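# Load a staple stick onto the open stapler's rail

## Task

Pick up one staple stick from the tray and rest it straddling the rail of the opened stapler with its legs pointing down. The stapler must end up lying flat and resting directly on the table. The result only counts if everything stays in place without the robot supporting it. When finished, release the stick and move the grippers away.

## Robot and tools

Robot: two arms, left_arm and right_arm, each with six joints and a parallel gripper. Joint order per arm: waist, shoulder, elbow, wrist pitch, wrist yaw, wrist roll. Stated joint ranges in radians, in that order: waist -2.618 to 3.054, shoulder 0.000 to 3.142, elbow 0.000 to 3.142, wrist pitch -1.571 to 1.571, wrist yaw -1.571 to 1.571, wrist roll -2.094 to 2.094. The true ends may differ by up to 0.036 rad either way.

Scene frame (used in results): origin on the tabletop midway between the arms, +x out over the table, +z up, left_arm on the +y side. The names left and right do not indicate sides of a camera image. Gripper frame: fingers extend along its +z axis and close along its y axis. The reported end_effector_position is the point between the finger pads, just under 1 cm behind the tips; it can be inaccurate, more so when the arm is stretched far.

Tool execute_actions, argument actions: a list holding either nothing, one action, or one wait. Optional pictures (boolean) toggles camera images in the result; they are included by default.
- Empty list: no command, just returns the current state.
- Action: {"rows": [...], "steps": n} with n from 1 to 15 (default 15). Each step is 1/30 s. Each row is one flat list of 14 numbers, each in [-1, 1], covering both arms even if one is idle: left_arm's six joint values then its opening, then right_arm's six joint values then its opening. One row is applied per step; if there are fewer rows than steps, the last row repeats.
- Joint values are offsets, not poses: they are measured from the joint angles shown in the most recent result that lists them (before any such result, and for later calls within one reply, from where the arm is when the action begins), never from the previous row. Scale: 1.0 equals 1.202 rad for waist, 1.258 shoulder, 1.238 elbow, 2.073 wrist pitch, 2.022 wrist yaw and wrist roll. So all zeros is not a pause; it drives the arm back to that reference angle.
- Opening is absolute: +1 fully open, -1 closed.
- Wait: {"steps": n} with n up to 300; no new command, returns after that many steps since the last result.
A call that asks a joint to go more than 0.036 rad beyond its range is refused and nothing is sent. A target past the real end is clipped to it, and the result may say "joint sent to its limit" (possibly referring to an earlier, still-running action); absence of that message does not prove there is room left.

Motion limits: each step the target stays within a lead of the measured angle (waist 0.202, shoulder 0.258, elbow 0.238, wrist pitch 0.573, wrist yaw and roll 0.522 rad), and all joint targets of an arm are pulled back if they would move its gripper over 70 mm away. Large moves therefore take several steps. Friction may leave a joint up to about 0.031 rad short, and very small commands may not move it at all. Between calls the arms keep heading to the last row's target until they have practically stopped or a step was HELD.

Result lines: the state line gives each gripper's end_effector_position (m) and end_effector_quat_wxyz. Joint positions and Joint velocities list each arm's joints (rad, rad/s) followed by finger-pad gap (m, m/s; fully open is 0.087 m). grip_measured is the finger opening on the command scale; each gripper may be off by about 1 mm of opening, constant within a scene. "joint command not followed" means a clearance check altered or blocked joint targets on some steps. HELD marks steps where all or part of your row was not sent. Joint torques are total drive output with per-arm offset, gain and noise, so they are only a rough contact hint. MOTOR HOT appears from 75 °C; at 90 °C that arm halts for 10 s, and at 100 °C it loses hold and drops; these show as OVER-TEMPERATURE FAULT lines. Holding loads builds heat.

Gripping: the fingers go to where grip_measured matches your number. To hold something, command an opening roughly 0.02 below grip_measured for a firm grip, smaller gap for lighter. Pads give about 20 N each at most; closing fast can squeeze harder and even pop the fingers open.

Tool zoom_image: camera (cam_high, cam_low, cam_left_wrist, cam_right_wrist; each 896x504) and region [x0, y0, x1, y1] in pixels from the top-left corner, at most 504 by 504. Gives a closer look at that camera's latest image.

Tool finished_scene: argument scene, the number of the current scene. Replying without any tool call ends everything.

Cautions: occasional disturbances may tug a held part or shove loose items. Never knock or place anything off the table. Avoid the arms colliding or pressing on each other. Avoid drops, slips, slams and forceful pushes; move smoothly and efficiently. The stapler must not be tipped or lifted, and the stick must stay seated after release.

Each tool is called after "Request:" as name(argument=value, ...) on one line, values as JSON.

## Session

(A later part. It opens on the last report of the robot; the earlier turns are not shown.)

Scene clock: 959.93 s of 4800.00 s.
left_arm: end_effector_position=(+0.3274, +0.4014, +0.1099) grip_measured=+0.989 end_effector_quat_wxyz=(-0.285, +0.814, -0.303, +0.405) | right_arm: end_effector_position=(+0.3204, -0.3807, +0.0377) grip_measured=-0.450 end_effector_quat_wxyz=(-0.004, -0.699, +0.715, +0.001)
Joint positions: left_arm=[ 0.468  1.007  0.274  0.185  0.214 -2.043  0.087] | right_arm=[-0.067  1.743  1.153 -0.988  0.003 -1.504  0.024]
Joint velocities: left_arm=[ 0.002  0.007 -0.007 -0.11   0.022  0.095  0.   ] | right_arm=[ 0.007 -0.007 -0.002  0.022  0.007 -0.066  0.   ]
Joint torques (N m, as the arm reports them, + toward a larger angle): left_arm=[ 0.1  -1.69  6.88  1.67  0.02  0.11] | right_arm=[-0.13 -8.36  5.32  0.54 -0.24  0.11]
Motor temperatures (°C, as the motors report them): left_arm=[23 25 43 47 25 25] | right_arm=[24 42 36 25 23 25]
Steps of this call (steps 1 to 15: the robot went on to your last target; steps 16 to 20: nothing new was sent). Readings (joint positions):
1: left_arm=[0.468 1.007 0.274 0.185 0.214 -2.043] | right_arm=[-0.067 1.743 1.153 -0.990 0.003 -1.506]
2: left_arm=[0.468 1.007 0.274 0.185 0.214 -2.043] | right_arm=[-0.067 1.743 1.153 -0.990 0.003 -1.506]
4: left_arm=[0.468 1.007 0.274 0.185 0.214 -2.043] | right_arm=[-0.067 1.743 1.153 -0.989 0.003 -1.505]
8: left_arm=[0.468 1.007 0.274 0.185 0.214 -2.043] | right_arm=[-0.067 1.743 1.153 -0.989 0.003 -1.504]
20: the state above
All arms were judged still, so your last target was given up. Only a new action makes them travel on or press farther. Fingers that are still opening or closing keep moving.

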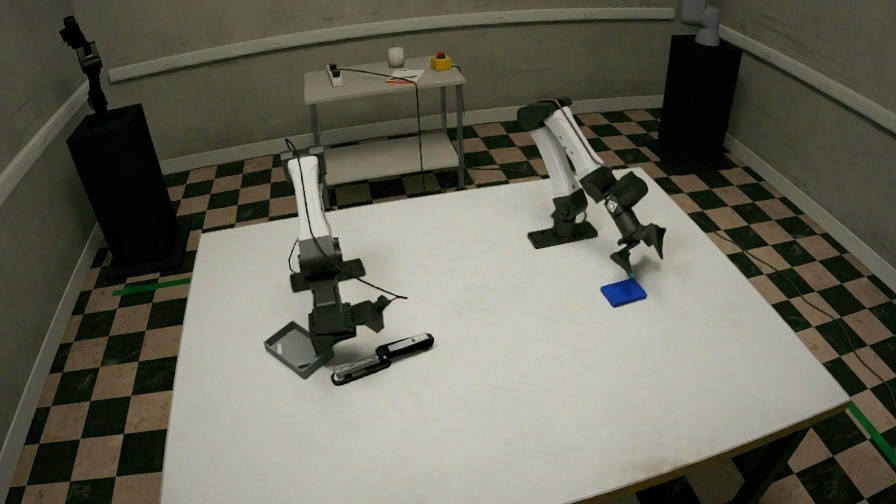

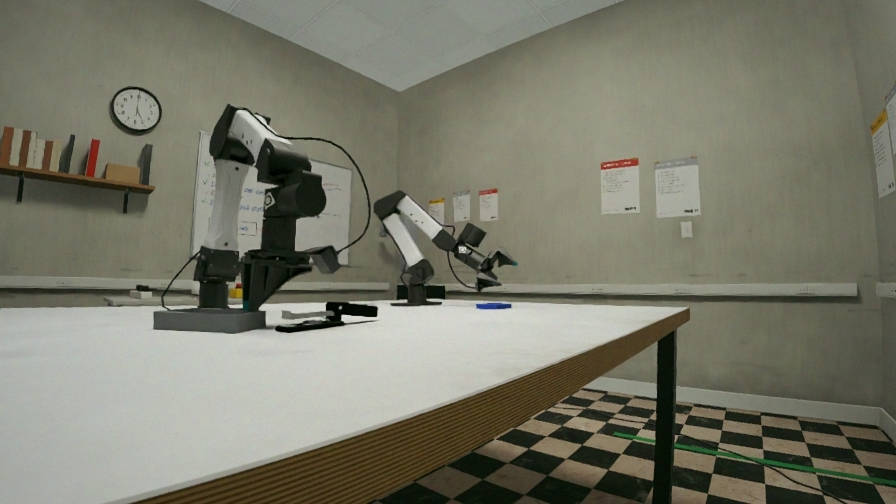

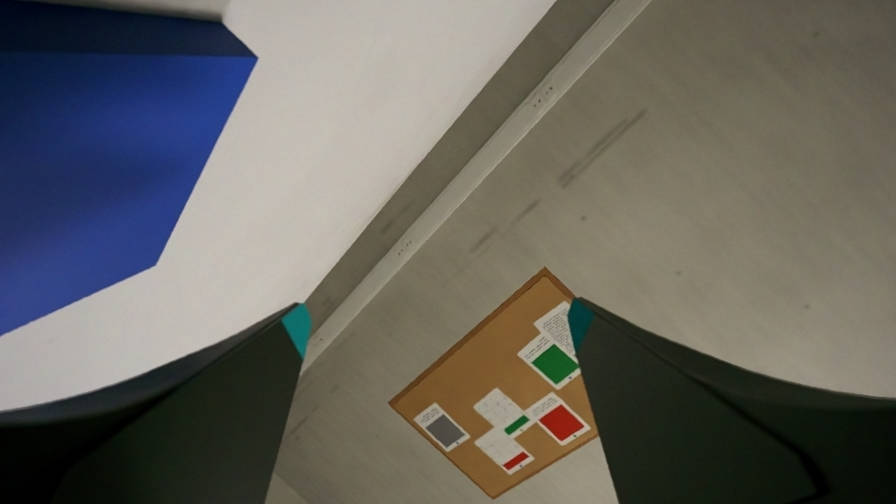

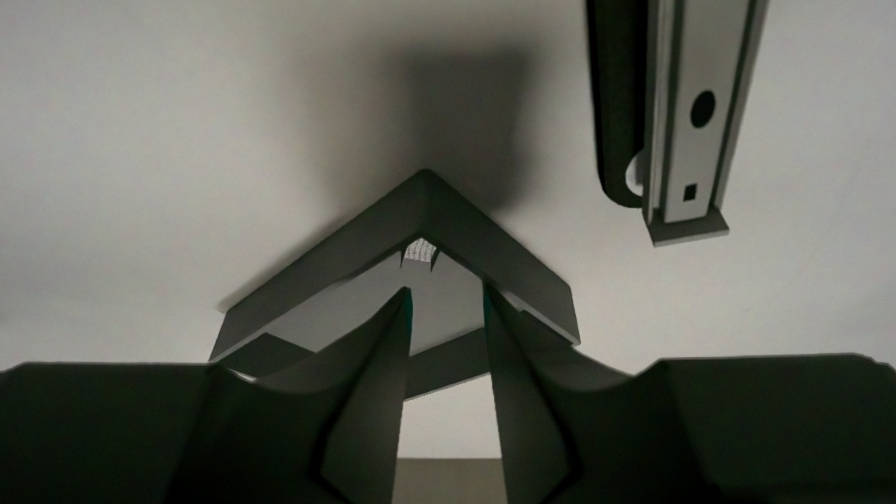

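Request:
execute_actions(actions=[{"rows":[[0,0,0,0,0,0,1,0.03,0,0,0.02,0,0,-0.45],[0,0,0,0,0,0,1,0.03,0,-0.02,0.03,0,0,-0.45],[0,0,0,0,0,0,1,0.03,0,-0.04,0.045,0,0,-0.45],[0,0,0,0,0,0,1,0.03,0,-0.06,0.055,0,0,-0.45],[0,0,0,0,0,0,1,0.03,0,-0.08,0.06,0,0,-0.45],[0,0,0,0,0,0,1,0.03,0,-0.095,0.06,0,0,-0.45]],"steps":15}], pictures=false)

Request:
execute_actions(actions=[{"steps":20}])

Scene clock: 969.17 s of 4800.00 s.
left_arm: end_effector_position=(+0.3274, +0.4014, +0.1099) grip_measured=+0.989 end_effector_quat_wxyz=(-0.285, +0.814, -0.303, +0.405) | right_arm: end_effector_position=(+0.3182, -0.3731, +0.0218) grip_measured=-0.450 end_effector_quat_wxyz=(-0.001, -0.711, +0.704, -0.007)
Joint positions: left_arm=[ 0.468  1.007  0.274  0.185  0.214 -2.043  0.087] | right_arm=[-0.036  1.741  1.081 -0.903  0.011 -1.506  0.024]
Joint velocities: left_arm=[-0.002 -0.002  0.007  0.037  0.007  0.081  0.   ] | right_arm=[ 0.002 -0.002 -0.017 -0.007 -0.037  0.081  0.   ]
Joint torques (N m, as the arm reports them, + toward a larger angle): left_arm=[-0.04 -1.54  6.82  1.65 -0.02  0.08] | right_arm=[ 0.12 -6.67  2.25  0.82 -0.3   0.04]
Motor temperatures (°C, as the motors report them): left_arm=[23 25 43 47 25 25] | right_arm=[24 42 36 25 23 25]
Steps of this call (steps 1 to 90: nothing new was sent; then 5.73 s passed at rest; steps 91 to 105: all 15 steps of this action). Readings (joint positions):
91: left_arm=[0.468 1.007 0.274 0.185 0.214 -2.043] | right_arm=[-0.064 1.743 1.153 -0.986 0.004 -1.504]
92: left_arm=[0.468 1.007 0.274 0.185 0.214 -2.043] | right_arm=[-0.058 1.743 1.153 -0.980 0.004 -1.504]
94: left_arm=[0.468 1.007 0.274 0.185 0.214 -2.043] | right_arm=[-0.043 1.743 1.140 -0.949 0.004 -1.504]
98: left_arm=[0.468 1.007 0.274 0.185 0.214 -2.043] | right_arm=[-0.036 1.743 1.081 -0.903 0.010 -1.506]
105: the state above

Scene clock: 969.83 s of 4800.00 s.
left_arm: end_effector_position=(+0.3274, +0.4014, +0.1099) grip_measured=+0.989 end_effector_quat_wxyz=(-0.285, +0.814, -0.303, +0.405) | right_arm: end_effector_position=(+0.3182, -0.3731, +0.0218) grip_measured=-0.450 end_effector_quat_wxyz=(-0.001, -0.711, +0.704, -0.007)
Joint positions: left_arm=[ 0.468  1.007  0.274  0.185  0.214 -2.043  0.087] | right_arm=[-0.036  1.741  1.081 -0.903  0.011 -1.506  0.024]
Joint velocities: left_arm=[ 0.012 -0.012  0.002  0.037 -0.051  0.081 -0.001] | right_arm=[ 0.007 -0.017 -0.002  0.066  0.007  0.022 -0.   ]
Joint torques (N m, as the arm reports them, + toward a larger angle): left_arm=[ 0.03 -1.73  6.88  1.66 -0.01  0.09] | right_arm=[ 0.11 -6.65  2.22  0.82 -0.3   0.03]
Motor temperatures (°C, as the motors report them): left_arm=[23 25 43 47 25 25] | right_arm=[24 42 36 25 23 25]
Steps of this call (steps 1 to 15: the robot went on to your last target; steps 16 to 20: nothing new was sent). Readings (joint positions):
1: left_arm=[0.468 1.007 0.274 0.185 0.214 -2.043] | right_arm=[-0.036 1.741 1.081 -0.903 0.011 -1.506]
2: left_arm=[0.468 1.007 0.274 0.185 0.214 -2.043] | right_arm=[-0.036 1.741 1.081 -0.903 0.011 -1.506]
4: left_arm=[0.468 1.007 0.274 0.185 0.214 -2.043] | right_arm=[-0.036 1.741 1.081 -0.903 0.011 -1.506]
8: left_arm=[0.468 1.007 0.274 0.185 0.214 -2.043] | right_arm=[-0.036 1.741 1.081 -0.903 0.011 -1.506]
20: the state above
All arms were judged still, so your last target was given up. Only a new action makes them travel on or press farther. Fingers that are still opening or closing keep moving.

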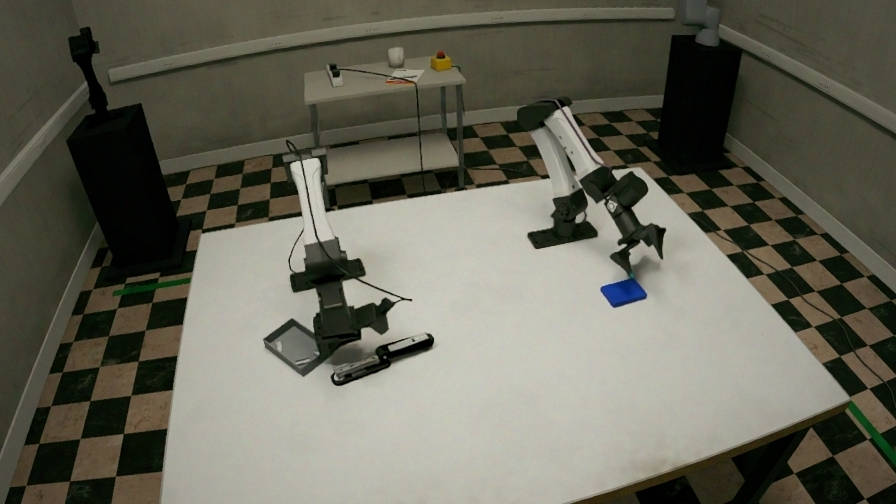

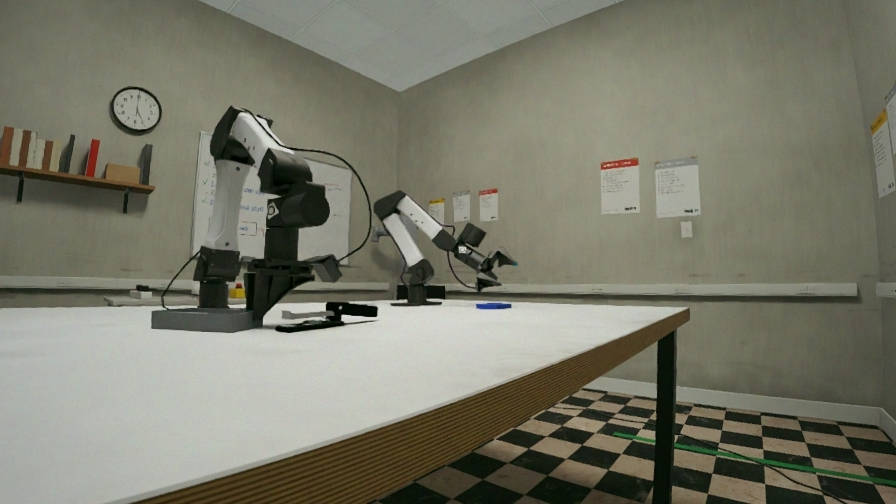

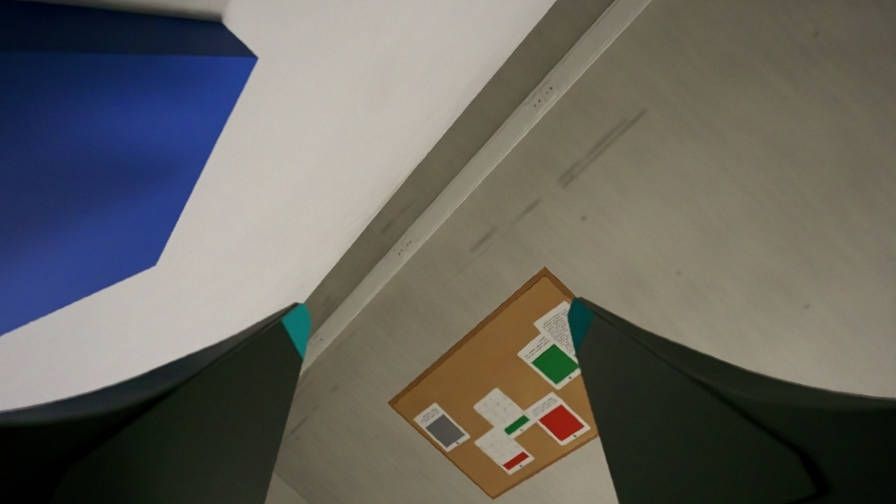

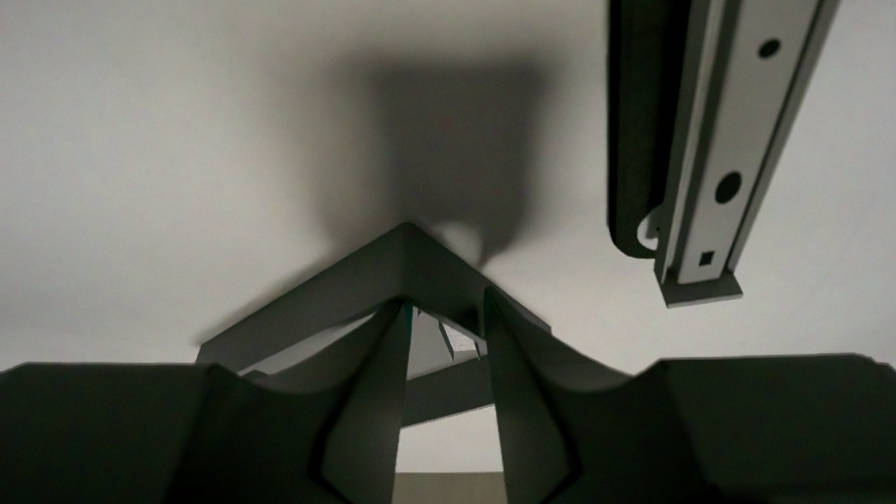

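Request:
execute_actions(actions=[{"rows":[[0,0,0,0,0,0,1,0,0,0.16,-0.09,0,0,-0.45]],"steps":15}], pictures=false)

Request:
execute_actions(actions=[{"steps":20}])

Scene clock: 975.70 s of 4800.00 s.
left_arm: end_effector_position=(+0.3274, +0.4014, +0.1099) grip_measured=+0.989 end_effector_quat_wxyz=(-0.285, +0.814, -0.303, +0.405) | right_arm: end_effector_position=(+0.3373, -0.3718, +0.0634) grip_measured=-0.450 end_effector_quat_wxyz=(+0.004, -0.711, +0.704, -0.011)
Joint positions: left_arm=[ 0.468  1.007  0.274  0.185  0.214 -2.043  0.087] | right_arm=[-0.036  1.748  1.264 -1.067  0.012 -1.506  0.024]
Joint velocities: left_arm=[-0.002 -0.002 -0.007 -0.037 -0.037  0.007 -0.001] | right_arm=[ 0.002 -0.012 -0.017 -0.139  0.037  0.037 -0.   ]
Joint torques (N m, as the arm reports them, + toward a larger angle): left_arm=[-0.05 -1.58  6.91  1.67  0.02  0.1 ] | right_arm=[-0.29 -7.73  7.89  0.25 -0.23  0.02]
Motor temperatures (°C, as the motors report them): left_arm=[23 25 43 47 25 25] | right_arm=[24 41 36 25 23 25]
Steps of this call (steps 1 to 90: nothing new was sent; then 2.37 s passed at rest; steps 91 to 105: all 15 steps of this action). Readings (joint positions):
91: left_arm=[0.468 1.007 0.274 0.185 0.214 -2.043] | right_arm=[-0.036 1.745 1.109 -0.939 0.012 -1.506]
92: left_arm=[0.468 1.007 0.274 0.185 0.214 -2.043] | right_arm=[-0.036 1.753 1.154 -0.982 0.012 -1.506]
94: left_arm=[0.468 1.007 0.274 0.185 0.214 -2.043] | right_arm=[-0.036 1.751 1.228 -1.008 0.012 -1.506]
98: left_arm=[0.468 1.007 0.274 0.185 0.214 -2.043] | right_arm=[-0.036 1.748 1.264 -1.029 0.012 -1.506]
105: the state above

Scene clock: 976.37 s of 4800.00 s.
left_arm: end_effector_position=(+0.3274, +0.4014, +0.1099) grip_measured=+0.989 end_effector_quat_wxyz=(-0.285, +0.814, -0.303, +0.405) | right_arm: end_effector_position=(+0.3355, -0.3719, +0.0634) grip_measured=-0.450 end_effector_quat_wxyz=(+0.001, -0.711, +0.704, -0.009)
Joint positions: left_arm=[ 0.468  1.007  0.274  0.185  0.214 -2.043  0.087] | right_arm=[-0.036  1.748  1.264 -1.074  0.012 -1.506  0.024]
Joint velocities: left_arm=[-0.007 -0.012 -0.017  0.022 -0.037 -0.051 -0.   ] | right_arm=[-0.007  0.022 -0.007 -0.037  0.037  0.037  0.   ]
Joint torques (N m, as the arm reports them, + toward a larger angle): left_arm=[-0.03 -1.66  6.94  1.65  0.    0.1 ] | right_arm=[-0.3  -7.71  7.86  0.22 -0.22  0.02]
Motor temperatures (°C, as the motors report them): left_arm=[23 25 43 47 25 25] | right_arm=[24 41 36 25 23 25]
Steps of this call (steps 1 to 15: the robot went on to your last target; steps 16 to 20: nothing new was sent). Readings (joint positions):
1: left_arm=[0.468 1.007 0.274 0.185 0.214 -2.043] | right_arm=[-0.036 1.748 1.264 -1.069 0.012 -1.506]
2: left_arm=[0.468 1.007 0.274 0.185 0.214 -2.043] | right_arm=[-0.036 1.748 1.264 -1.070 0.012 -1.506]
4: left_arm=[0.468 1.007 0.274 0.185 0.214 -2.043] | right_arm=[-0.036 1.748 1.264 -1.072 0.012 -1.506]
8: left_arm=[0.468 1.007 0.274 0.185 0.214 -2.043] | right_arm=[-0.036 1.748 1.264 -1.073 0.012 -1.506]
20: the state above
All arms were judged still, so your last target was given up. Only a new action makes them travel on or press farther. Fingers that are still opening or closing keep moving.

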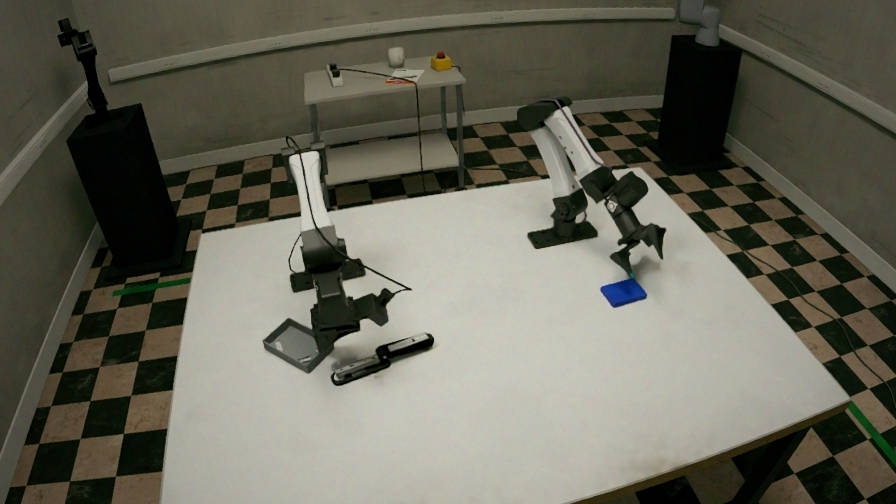

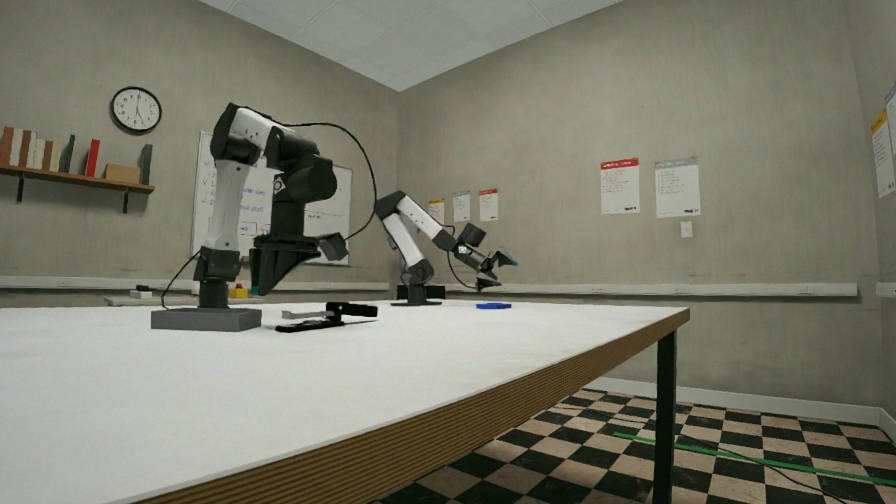

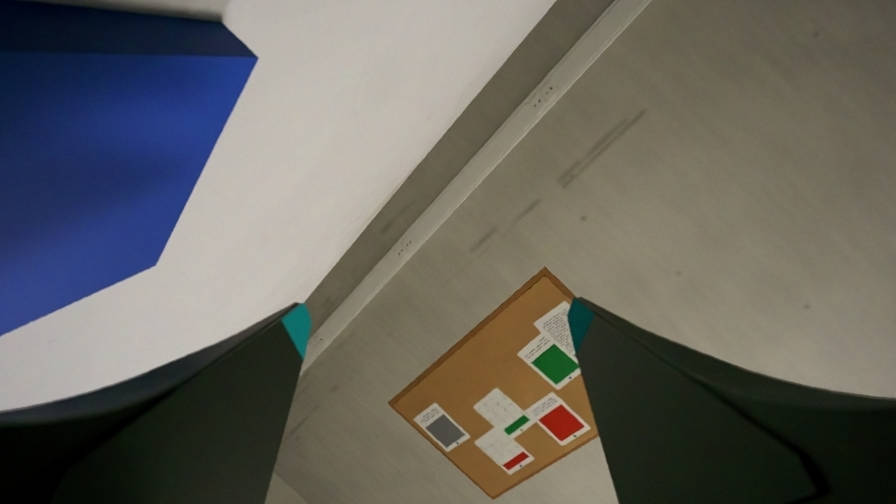

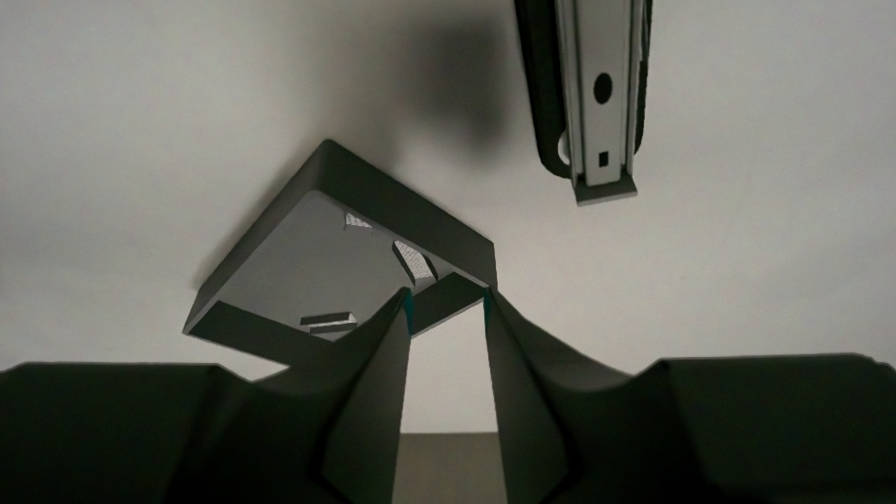

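Request:
execute_actions(actions=[{"rows":[[0,0,0,0,0,0,1,-0.15,-0.08,-0.18,0.065,0,-0.14,0.1]],"steps":15}], pictures=false)

Request:
execute_actions(actions=[{"steps":20}])

Scene clock: 985.53 s of 4800.00 s.
left_arm: end_effector_position=(+0.3274, +0.4014, +0.1099) grip_measured=+0.989 end_effector_quat_wxyz=(-0.285, +0.814, -0.303, +0.405) | right_arm: end_effector_position=(+0.3018, -0.4277, +0.0342) grip_measured=+0.100 end_effector_quat_wxyz=(+0.009, +0.737, -0.676, +0.001)
Joint positions: left_arm=[ 0.468  1.007  0.274  0.185  0.214 -2.043  0.087] | right_arm=[-0.224  1.673  1.055 -0.962  0.016 -1.771  0.048]
Joint velocities: left_arm=[ 0.002  0.007  0.012 -0.037 -0.007  0.007 -0.001] | right_arm=[-0.007  0.012  0.017  0.051  0.007 -0.066  0.   ]
Joint torques (N m, as the arm reports them, + toward a larger angle): left_arm=[ 0.03 -1.6   6.94  1.64 -0.02  0.11] | right_arm=[ 0.36 -8.22  5.09  0.51 -0.26 -0.07]
Motor temperatures (°C, as the motors report them): left_arm=[23 25 43 47 25 25] | right_arm=[24 41 37 25 23 25]
Steps of this call (steps 1 to 90: nothing new was sent; then 5.67 s passed at rest; steps 91 to 105: all 15 steps of this action). Readings (joint positions):
91: left_arm=[0.468 1.007 0.274 0.185 0.214 -2.043] | right_arm=[-0.054 1.732 1.230 -1.036 0.003 -1.548]
92: left_arm=[0.468 1.007 0.274 0.185 0.214 -2.043] | right_arm=[-0.094 1.704 1.171 -0.998 -0.001 -1.594]
94: left_arm=[0.468 1.007 0.274 0.185 0.214 -2.043] | right_arm=[-0.190 1.674 1.088 -0.992 0.007 -1.662]
98: left_arm=[0.468 1.007 0.274 0.185 0.214 -2.043] | right_arm=[-0.227 1.673 1.055 -0.986 0.016 -1.733]
105: the state above

Scene clock: 986.20 s of 4800.00 s.
left_arm: end_effector_position=(+0.3274, +0.4014, +0.1099) grip_measured=+0.989 end_effector_quat_wxyz=(-0.285, +0.814, -0.303, +0.405) | right_arm: end_effector_position=(+0.3035, -0.4278, +0.0342) grip_measured=+0.100 end_effector_quat_wxyz=(+0.008, +0.740, -0.672, +0.003)
Joint positions: left_arm=[ 0.468  1.007  0.274  0.185  0.214 -2.043  0.087] | right_arm=[-0.224  1.673  1.055 -0.957  0.016 -1.781  0.048]
Joint velocities: left_arm=[-0.022  0.007 -0.007  0.081 -0.037  0.007  0.001] | right_arm=[ 0.017  0.012 -0.007  0.022  0.022 -0.007  0.   ]
Joint torques (N m, as the arm reports them, + toward a larger angle): left_arm=[-0.12 -1.64  6.89  1.65 -0.01  0.08] | right_arm=[ 0.35 -8.25  5.05  0.52 -0.26 -0.07]
Motor temperatures (°C, as the motors report them): left_arm=[23 25 43 47 25 25] | right_arm=[24 41 37 25 23 25]
Steps of this call (steps 1 to 15: the robot went on to your last target; steps 16 to 20: nothing new was sent). Readings (joint positions):
1: left_arm=[0.468 1.007 0.274 0.185 0.214 -2.043] | right_arm=[-0.224 1.673 1.055 -0.961 0.016 -1.773]
2: left_arm=[0.468 1.007 0.274 0.185 0.214 -2.043] | right_arm=[-0.224 1.673 1.055 -0.960 0.016 -1.775]
4: left_arm=[0.468 1.007 0.274 0.185 0.214 -2.043] | right_arm=[-0.224 1.673 1.055 -0.959 0.016 -1.777]
8: left_arm=[0.468 1.007 0.274 0.185 0.214 -2.043] | right_arm=[-0.224 1.673 1.055 -0.958 0.016 -1.779]
20: the state above
All arms were judged still, so your last target was given up. Only a new action makes them travel on or press farther. Fingers that are still opening or closing keep moving.

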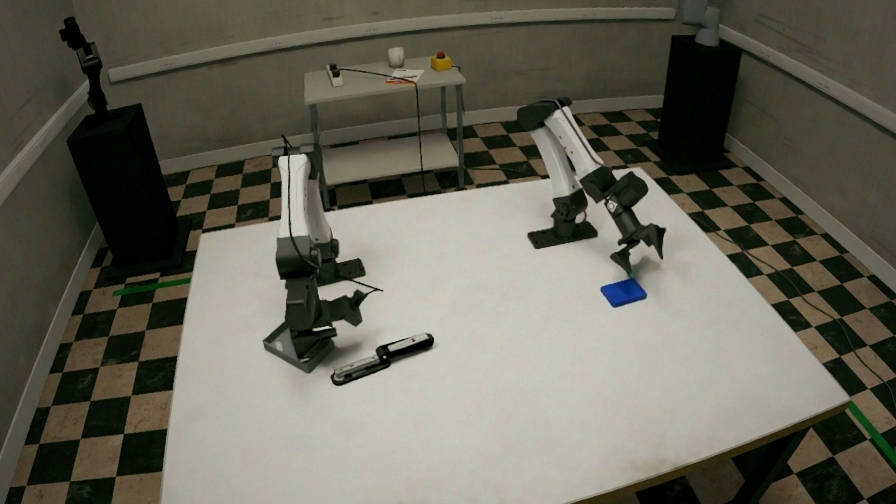

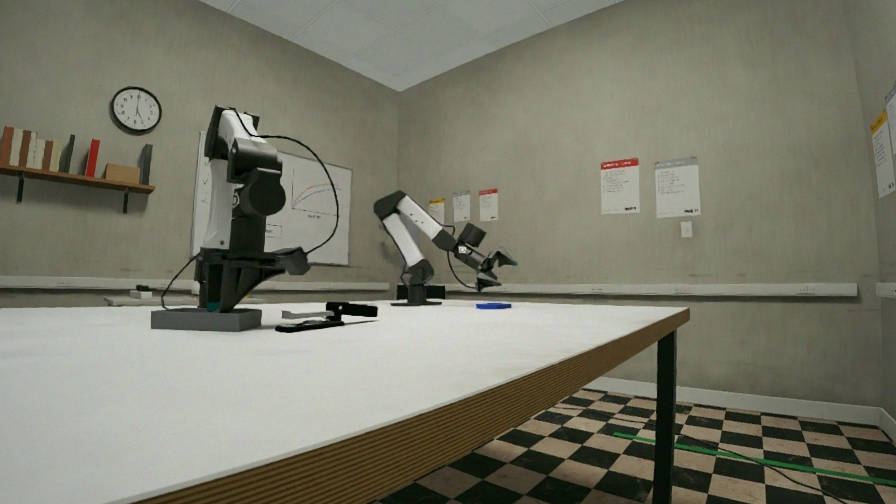

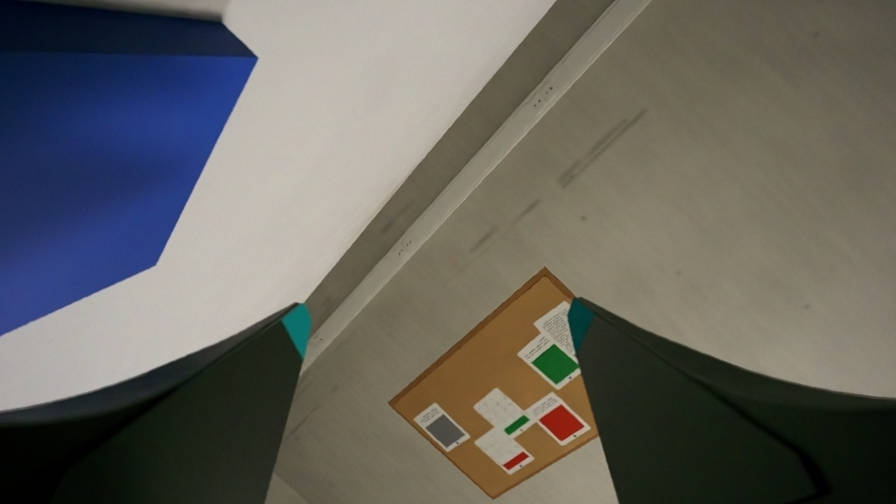

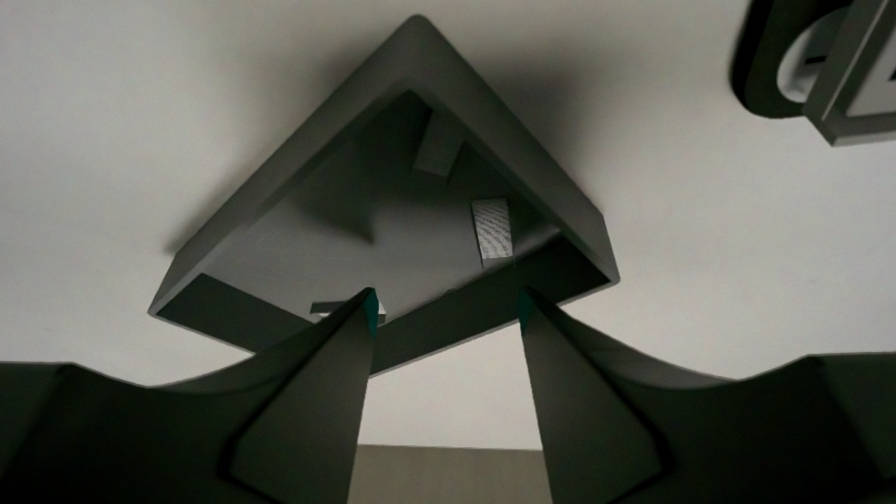

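Request:
zoom_image(camera="cam_right_wrist", region=[380, 90, 600, 300])

Region (380, 90, 600, 300) of cam_right_wrist's 896x504 image, scaled by 2.291, with more detail than that image has; it fills the top 481 rows of this view, and the rest is white.

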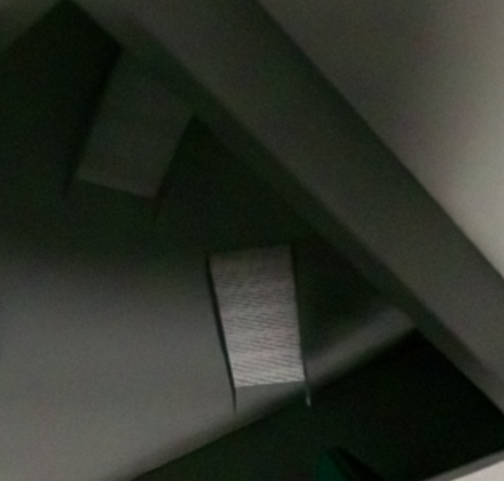

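Request:
execute_actions(actions=[{"rows":[[0,0,0,0,0,0,1,0.07,0,0,0.045,0,0.045,-0.55]],"steps":15}])

Scene clock: 998.90 s of 4800.00 s.
left_arm: end_effector_position=(+0.3274, +0.4014, +0.1099) grip_measured=+0.989 end_effector_quat_wxyz=(-0.285, +0.814, -0.303, +0.405) | right_arm: end_effector_position=(+0.3236, -0.4050, +0.0353) grip_measured=-0.550 end_effector_quat_wxyz=(-0.016, +0.741, -0.671, +0.032)
Joint positions: left_arm=[ 0.468  1.007  0.274  0.185  0.214 -2.043  0.087] | right_arm=[-0.14   1.673  1.055 -0.884  0.017 -1.701  0.02 ]
Joint velocities: left_arm=[ 0.002  0.012 -0.022  0.081 -0.007 -0.007  0.002] | right_arm=[ 0.007  0.007 -0.012  0.007 -0.081 -0.051 -0.001]
Joint torques (N m, as the arm reports them, + toward a larger angle): left_arm=[ 0.02 -1.6   6.84  1.63  0.    0.1 ] | right_arm=[-0.29 -6.4   6.41  0.69 -0.22  0.11]
Motor temperatures (°C, as the motors report them): left_arm=[23 25 43 47 25 25] | right_arm=[24 41 37 25 23 25]
Steps of this call (steps 1 to 90: nothing new was sent; then 9.20 s passed at rest; steps 91 to 105: all 15 steps of this action). Readings (joint positions):
91: left_arm=[0.468 1.007 0.274 0.185 0.214 -2.043] | right_arm=[-0.216 1.673 1.055 -0.951 0.020 -1.768]
92: left_arm=[0.468 1.007 0.274 0.185 0.214 -2.043] | right_arm=[-0.196 1.673 1.055 -0.938 0.021 -1.754]
94: left_arm=[0.468 1.007 0.274 0.185 0.214 -2.043] | right_arm=[-0.156 1.673 1.055 -0.915 0.019 -1.734]
98: left_arm=[0.468 1.007 0.274 0.185 0.214 -2.043] | right_arm=[-0.140 1.673 1.055 -0.894 0.017 -1.712]
105: the state above

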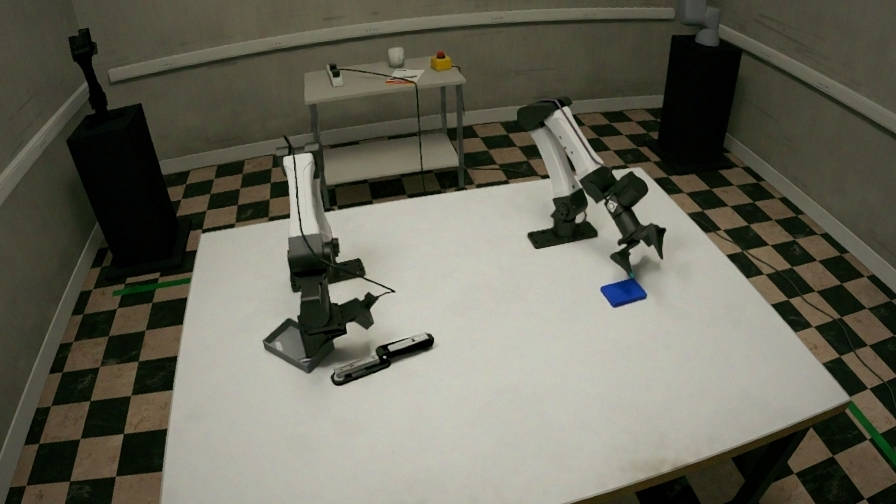

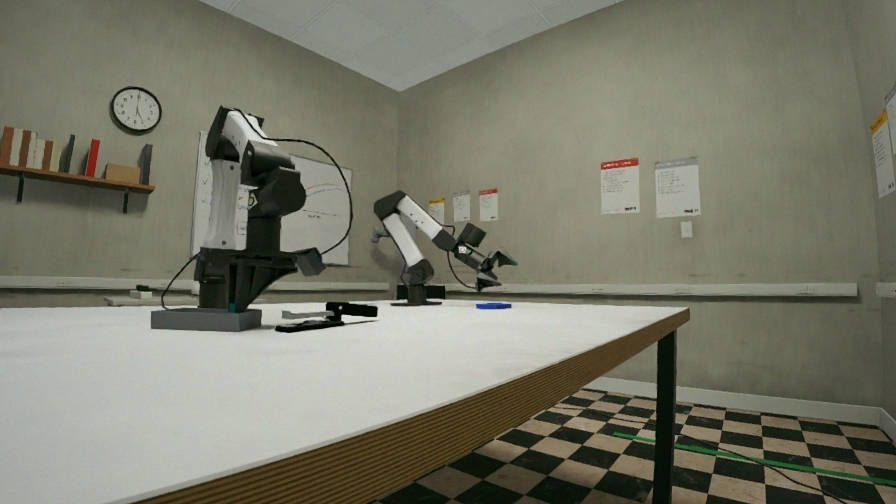

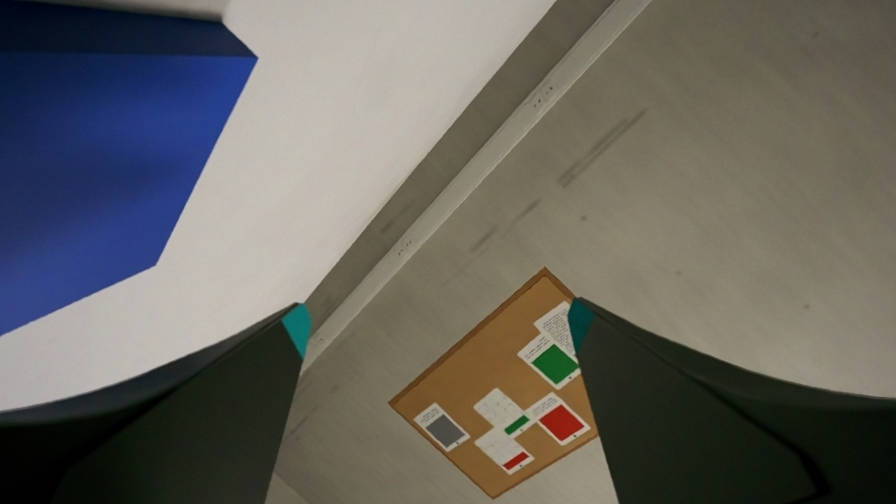

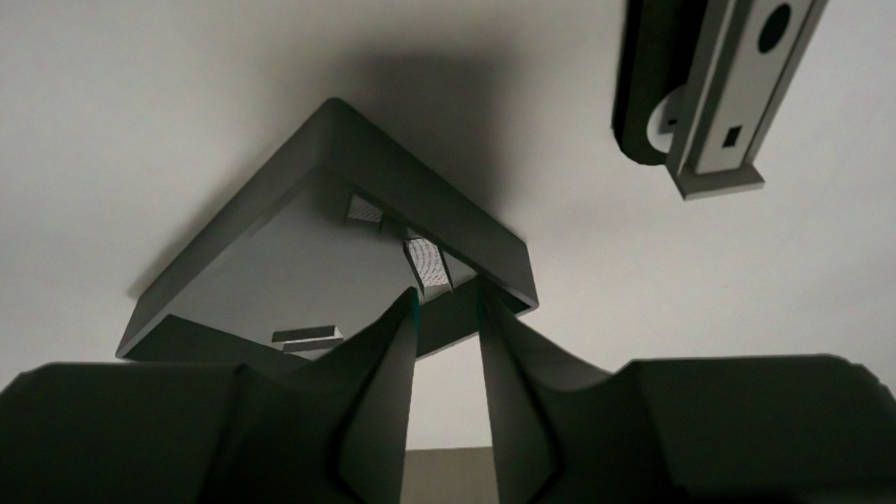

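Request:
execute_actions(actions=[{"rows":[[0,0,0,0,0,0,1,0,0,0,-0.025,0,-0.085,-0.55],[0,0,0,0,0,0,1,0,0,0,-0.025,0,-0.085,-0.55],[0,0,0,0,0,0,1,0,0,0,-0.025,0,-0.085,-0.55],[0,0,0,0,0,0,1,0,0,0,-0.025,0,-0.085,-0.55],[0,0,0,0,0,0,1,0,0,0,-0.025,0,-0.085,-0.55],[0,0,0,0,0,0,1,0,0,0,-0.025,0,-0.085,-0.55],[0,0,0,0,0,0,1,0,0.03,0,-0.025,0,-0.085,-0.55],[0,0,0,0,0,0,1,0,0.05,0,-0.025,0,-0.085,-0.55]],"steps":15}], pictures=false)

Request:
execute_actions(actions=[{"steps":15}])

Scene clock: 1009.60 s of 4800.00 s.
left_arm: end_effector_position=(+0.3274, +0.4014, +0.1099) grip_measured=+0.989 end_effector_quat_wxyz=(-0.285, +0.814, -0.303, +0.405) | right_arm: end_effector_position=(+0.3165, -0.4039, +0.0211) grip_measured=-0.550 end_effector_quat_wxyz=(+0.013, +0.792, -0.610, -0.002)
Joint positions: left_arm=[ 0.468  1.007  0.274  0.185  0.214 -2.043  0.087] | right_arm=[-0.14   1.722  1.055 -0.922  0.02  -1.858  0.02 ]
Joint velocities: left_arm=[-0.012 -0.017 -0.007 -0.037 -0.022 -0.081 -0.   ] | right_arm=[ 0.007  0.027 -0.002 -0.037  0.037 -0.007  0.   ]
Joint torques (N m, as the arm reports them, + toward a larger angle): left_arm=[ 0.14 -1.62  6.89  1.65  0.02  0.07] | right_arm=[-0.27 -5.55  6.15  0.13 -0.24 -0.07]
Motor temperatures (°C, as the motors report them): left_arm=[23 25 43 47 25 25] | right_arm=[24 40 37 25 23 25]
Steps of this call (steps 1 to 15: the robot went on to your last target; steps 16 to 90: nothing new was sent; then 7.20 s passed at rest; steps 91 to 105: all 15 steps of this action). Readings (joint positions):
91: left_arm=[0.468 1.007 0.274 0.185 0.214 -2.043] | right_arm=[-0.140 1.673 1.055 -0.885 0.017 -1.723]
92: left_arm=[0.468 1.007 0.274 0.185 0.214 -2.043] | right_arm=[-0.140 1.673 1.055 -0.892 0.017 -1.751]
94: left_arm=[0.468 1.007 0.274 0.185 0.214 -2.043] | right_arm=[-0.140 1.673 1.055 -0.904 0.017 -1.793]
98: left_arm=[0.468 1.007 0.274 0.185 0.214 -2.043] | right_arm=[-0.140 1.682 1.055 -0.915 0.017 -1.835]
105: the state above

Scene clock: 1010.10 s of 4800.00 s.
left_arm: end_effector_position=(+0.3274, +0.4014, +0.1099) grip_measured=+0.989 end_effector_quat_wxyz=(-0.285, +0.814, -0.303, +0.405) | right_arm: end_effector_position=(+0.3166, -0.4038, +0.0211) grip_measured=-0.550 end_effector_quat_wxyz=(+0.013, +0.794, -0.608, -0.002)
Joint positions: left_arm=[ 0.468  1.007  0.274  0.185  0.214 -2.043  0.087] | right_arm=[-0.14   1.722  1.055 -0.923  0.02  -1.864  0.02 ]
Joint velocities: left_arm=[-0.007 -0.007  0.017 -0.037  0.081 -0.007 -0.   ] | right_arm=[-0.002  0.007 -0.017 -0.066 -0.037 -0.066 -0.001]
Joint torques (N m, as the arm reports them, + toward a larger angle): left_arm=[ 0.01 -1.67  6.81  1.65 -0.01  0.1 ] | right_arm=[-0.29 -5.54  6.09  0.14 -0.24 -0.08]
Motor temperatures (°C, as the motors report them): left_arm=[23 25 43 47 25 25] | right_arm=[24 39 37 25 23 25]
Steps of this call (steps 1 to 15: the robot went on to your last target). Readings (joint positions):
1: left_arm=[0.468 1.007 0.274 0.185 0.214 -2.043] | right_arm=[-0.140 1.722 1.055 -0.922 0.020 -1.859]
2: left_arm=[0.468 1.007 0.274 0.185 0.214 -2.043] | right_arm=[-0.140 1.722 1.055 -0.922 0.020 -1.860]
4: left_arm=[0.468 1.007 0.274 0.185 0.214 -2.043] | right_arm=[-0.140 1.722 1.055 -0.922 0.020 -1.862]
8: left_arm=[0.468 1.007 0.274 0.185 0.214 -2.043] | right_arm=[-0.140 1.722 1.055 -0.923 0.020 -1.863]
15: the state above
All arms were judged still, so your last target was given up. Only a new action makes them travel on or press farther. Fingers that are still opening or closing keep moving.

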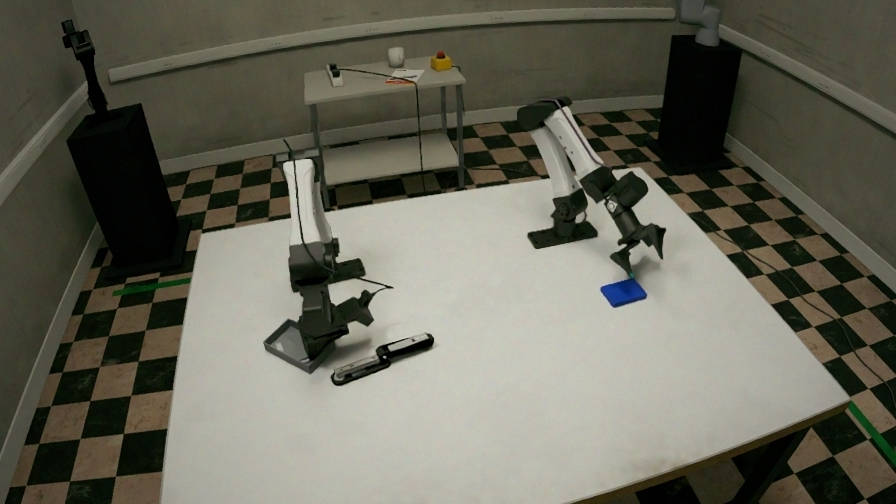

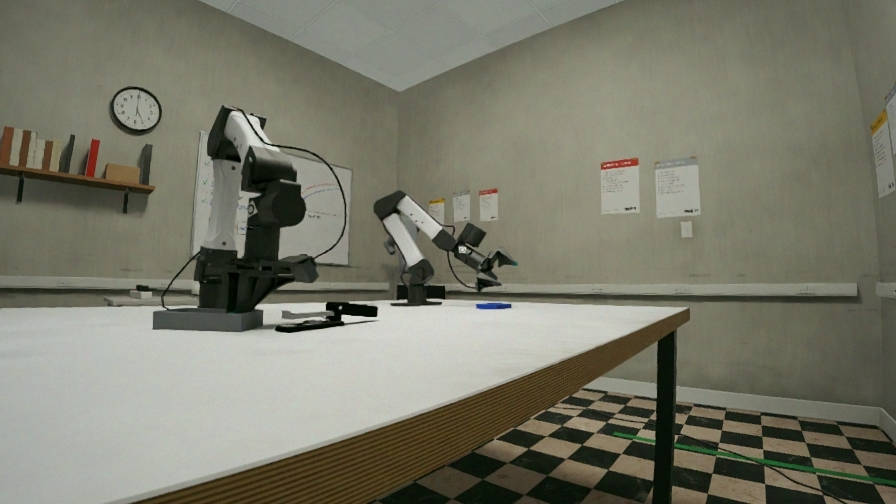

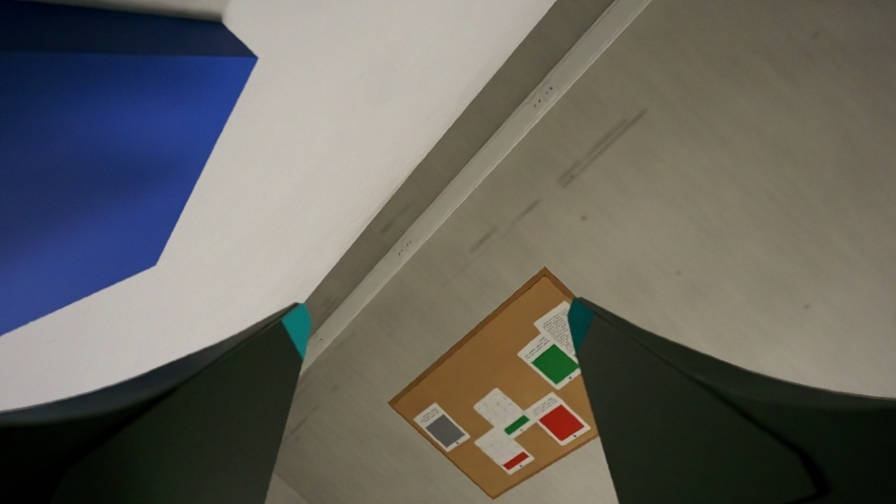

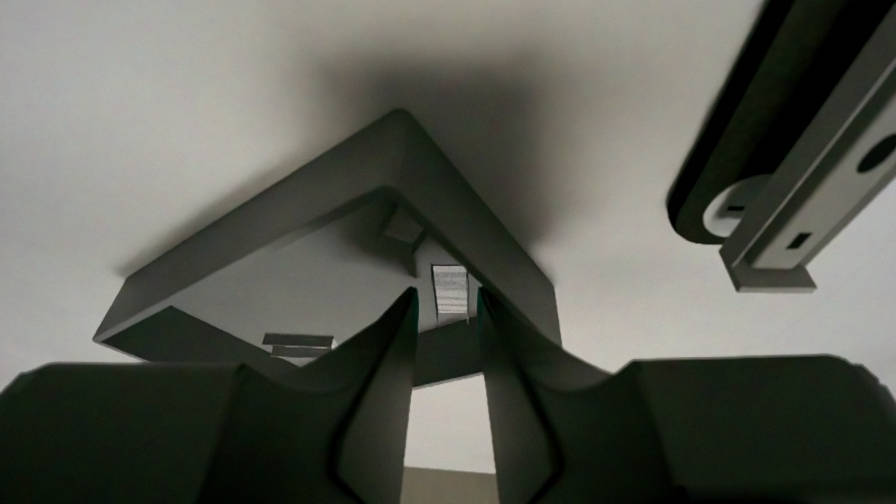

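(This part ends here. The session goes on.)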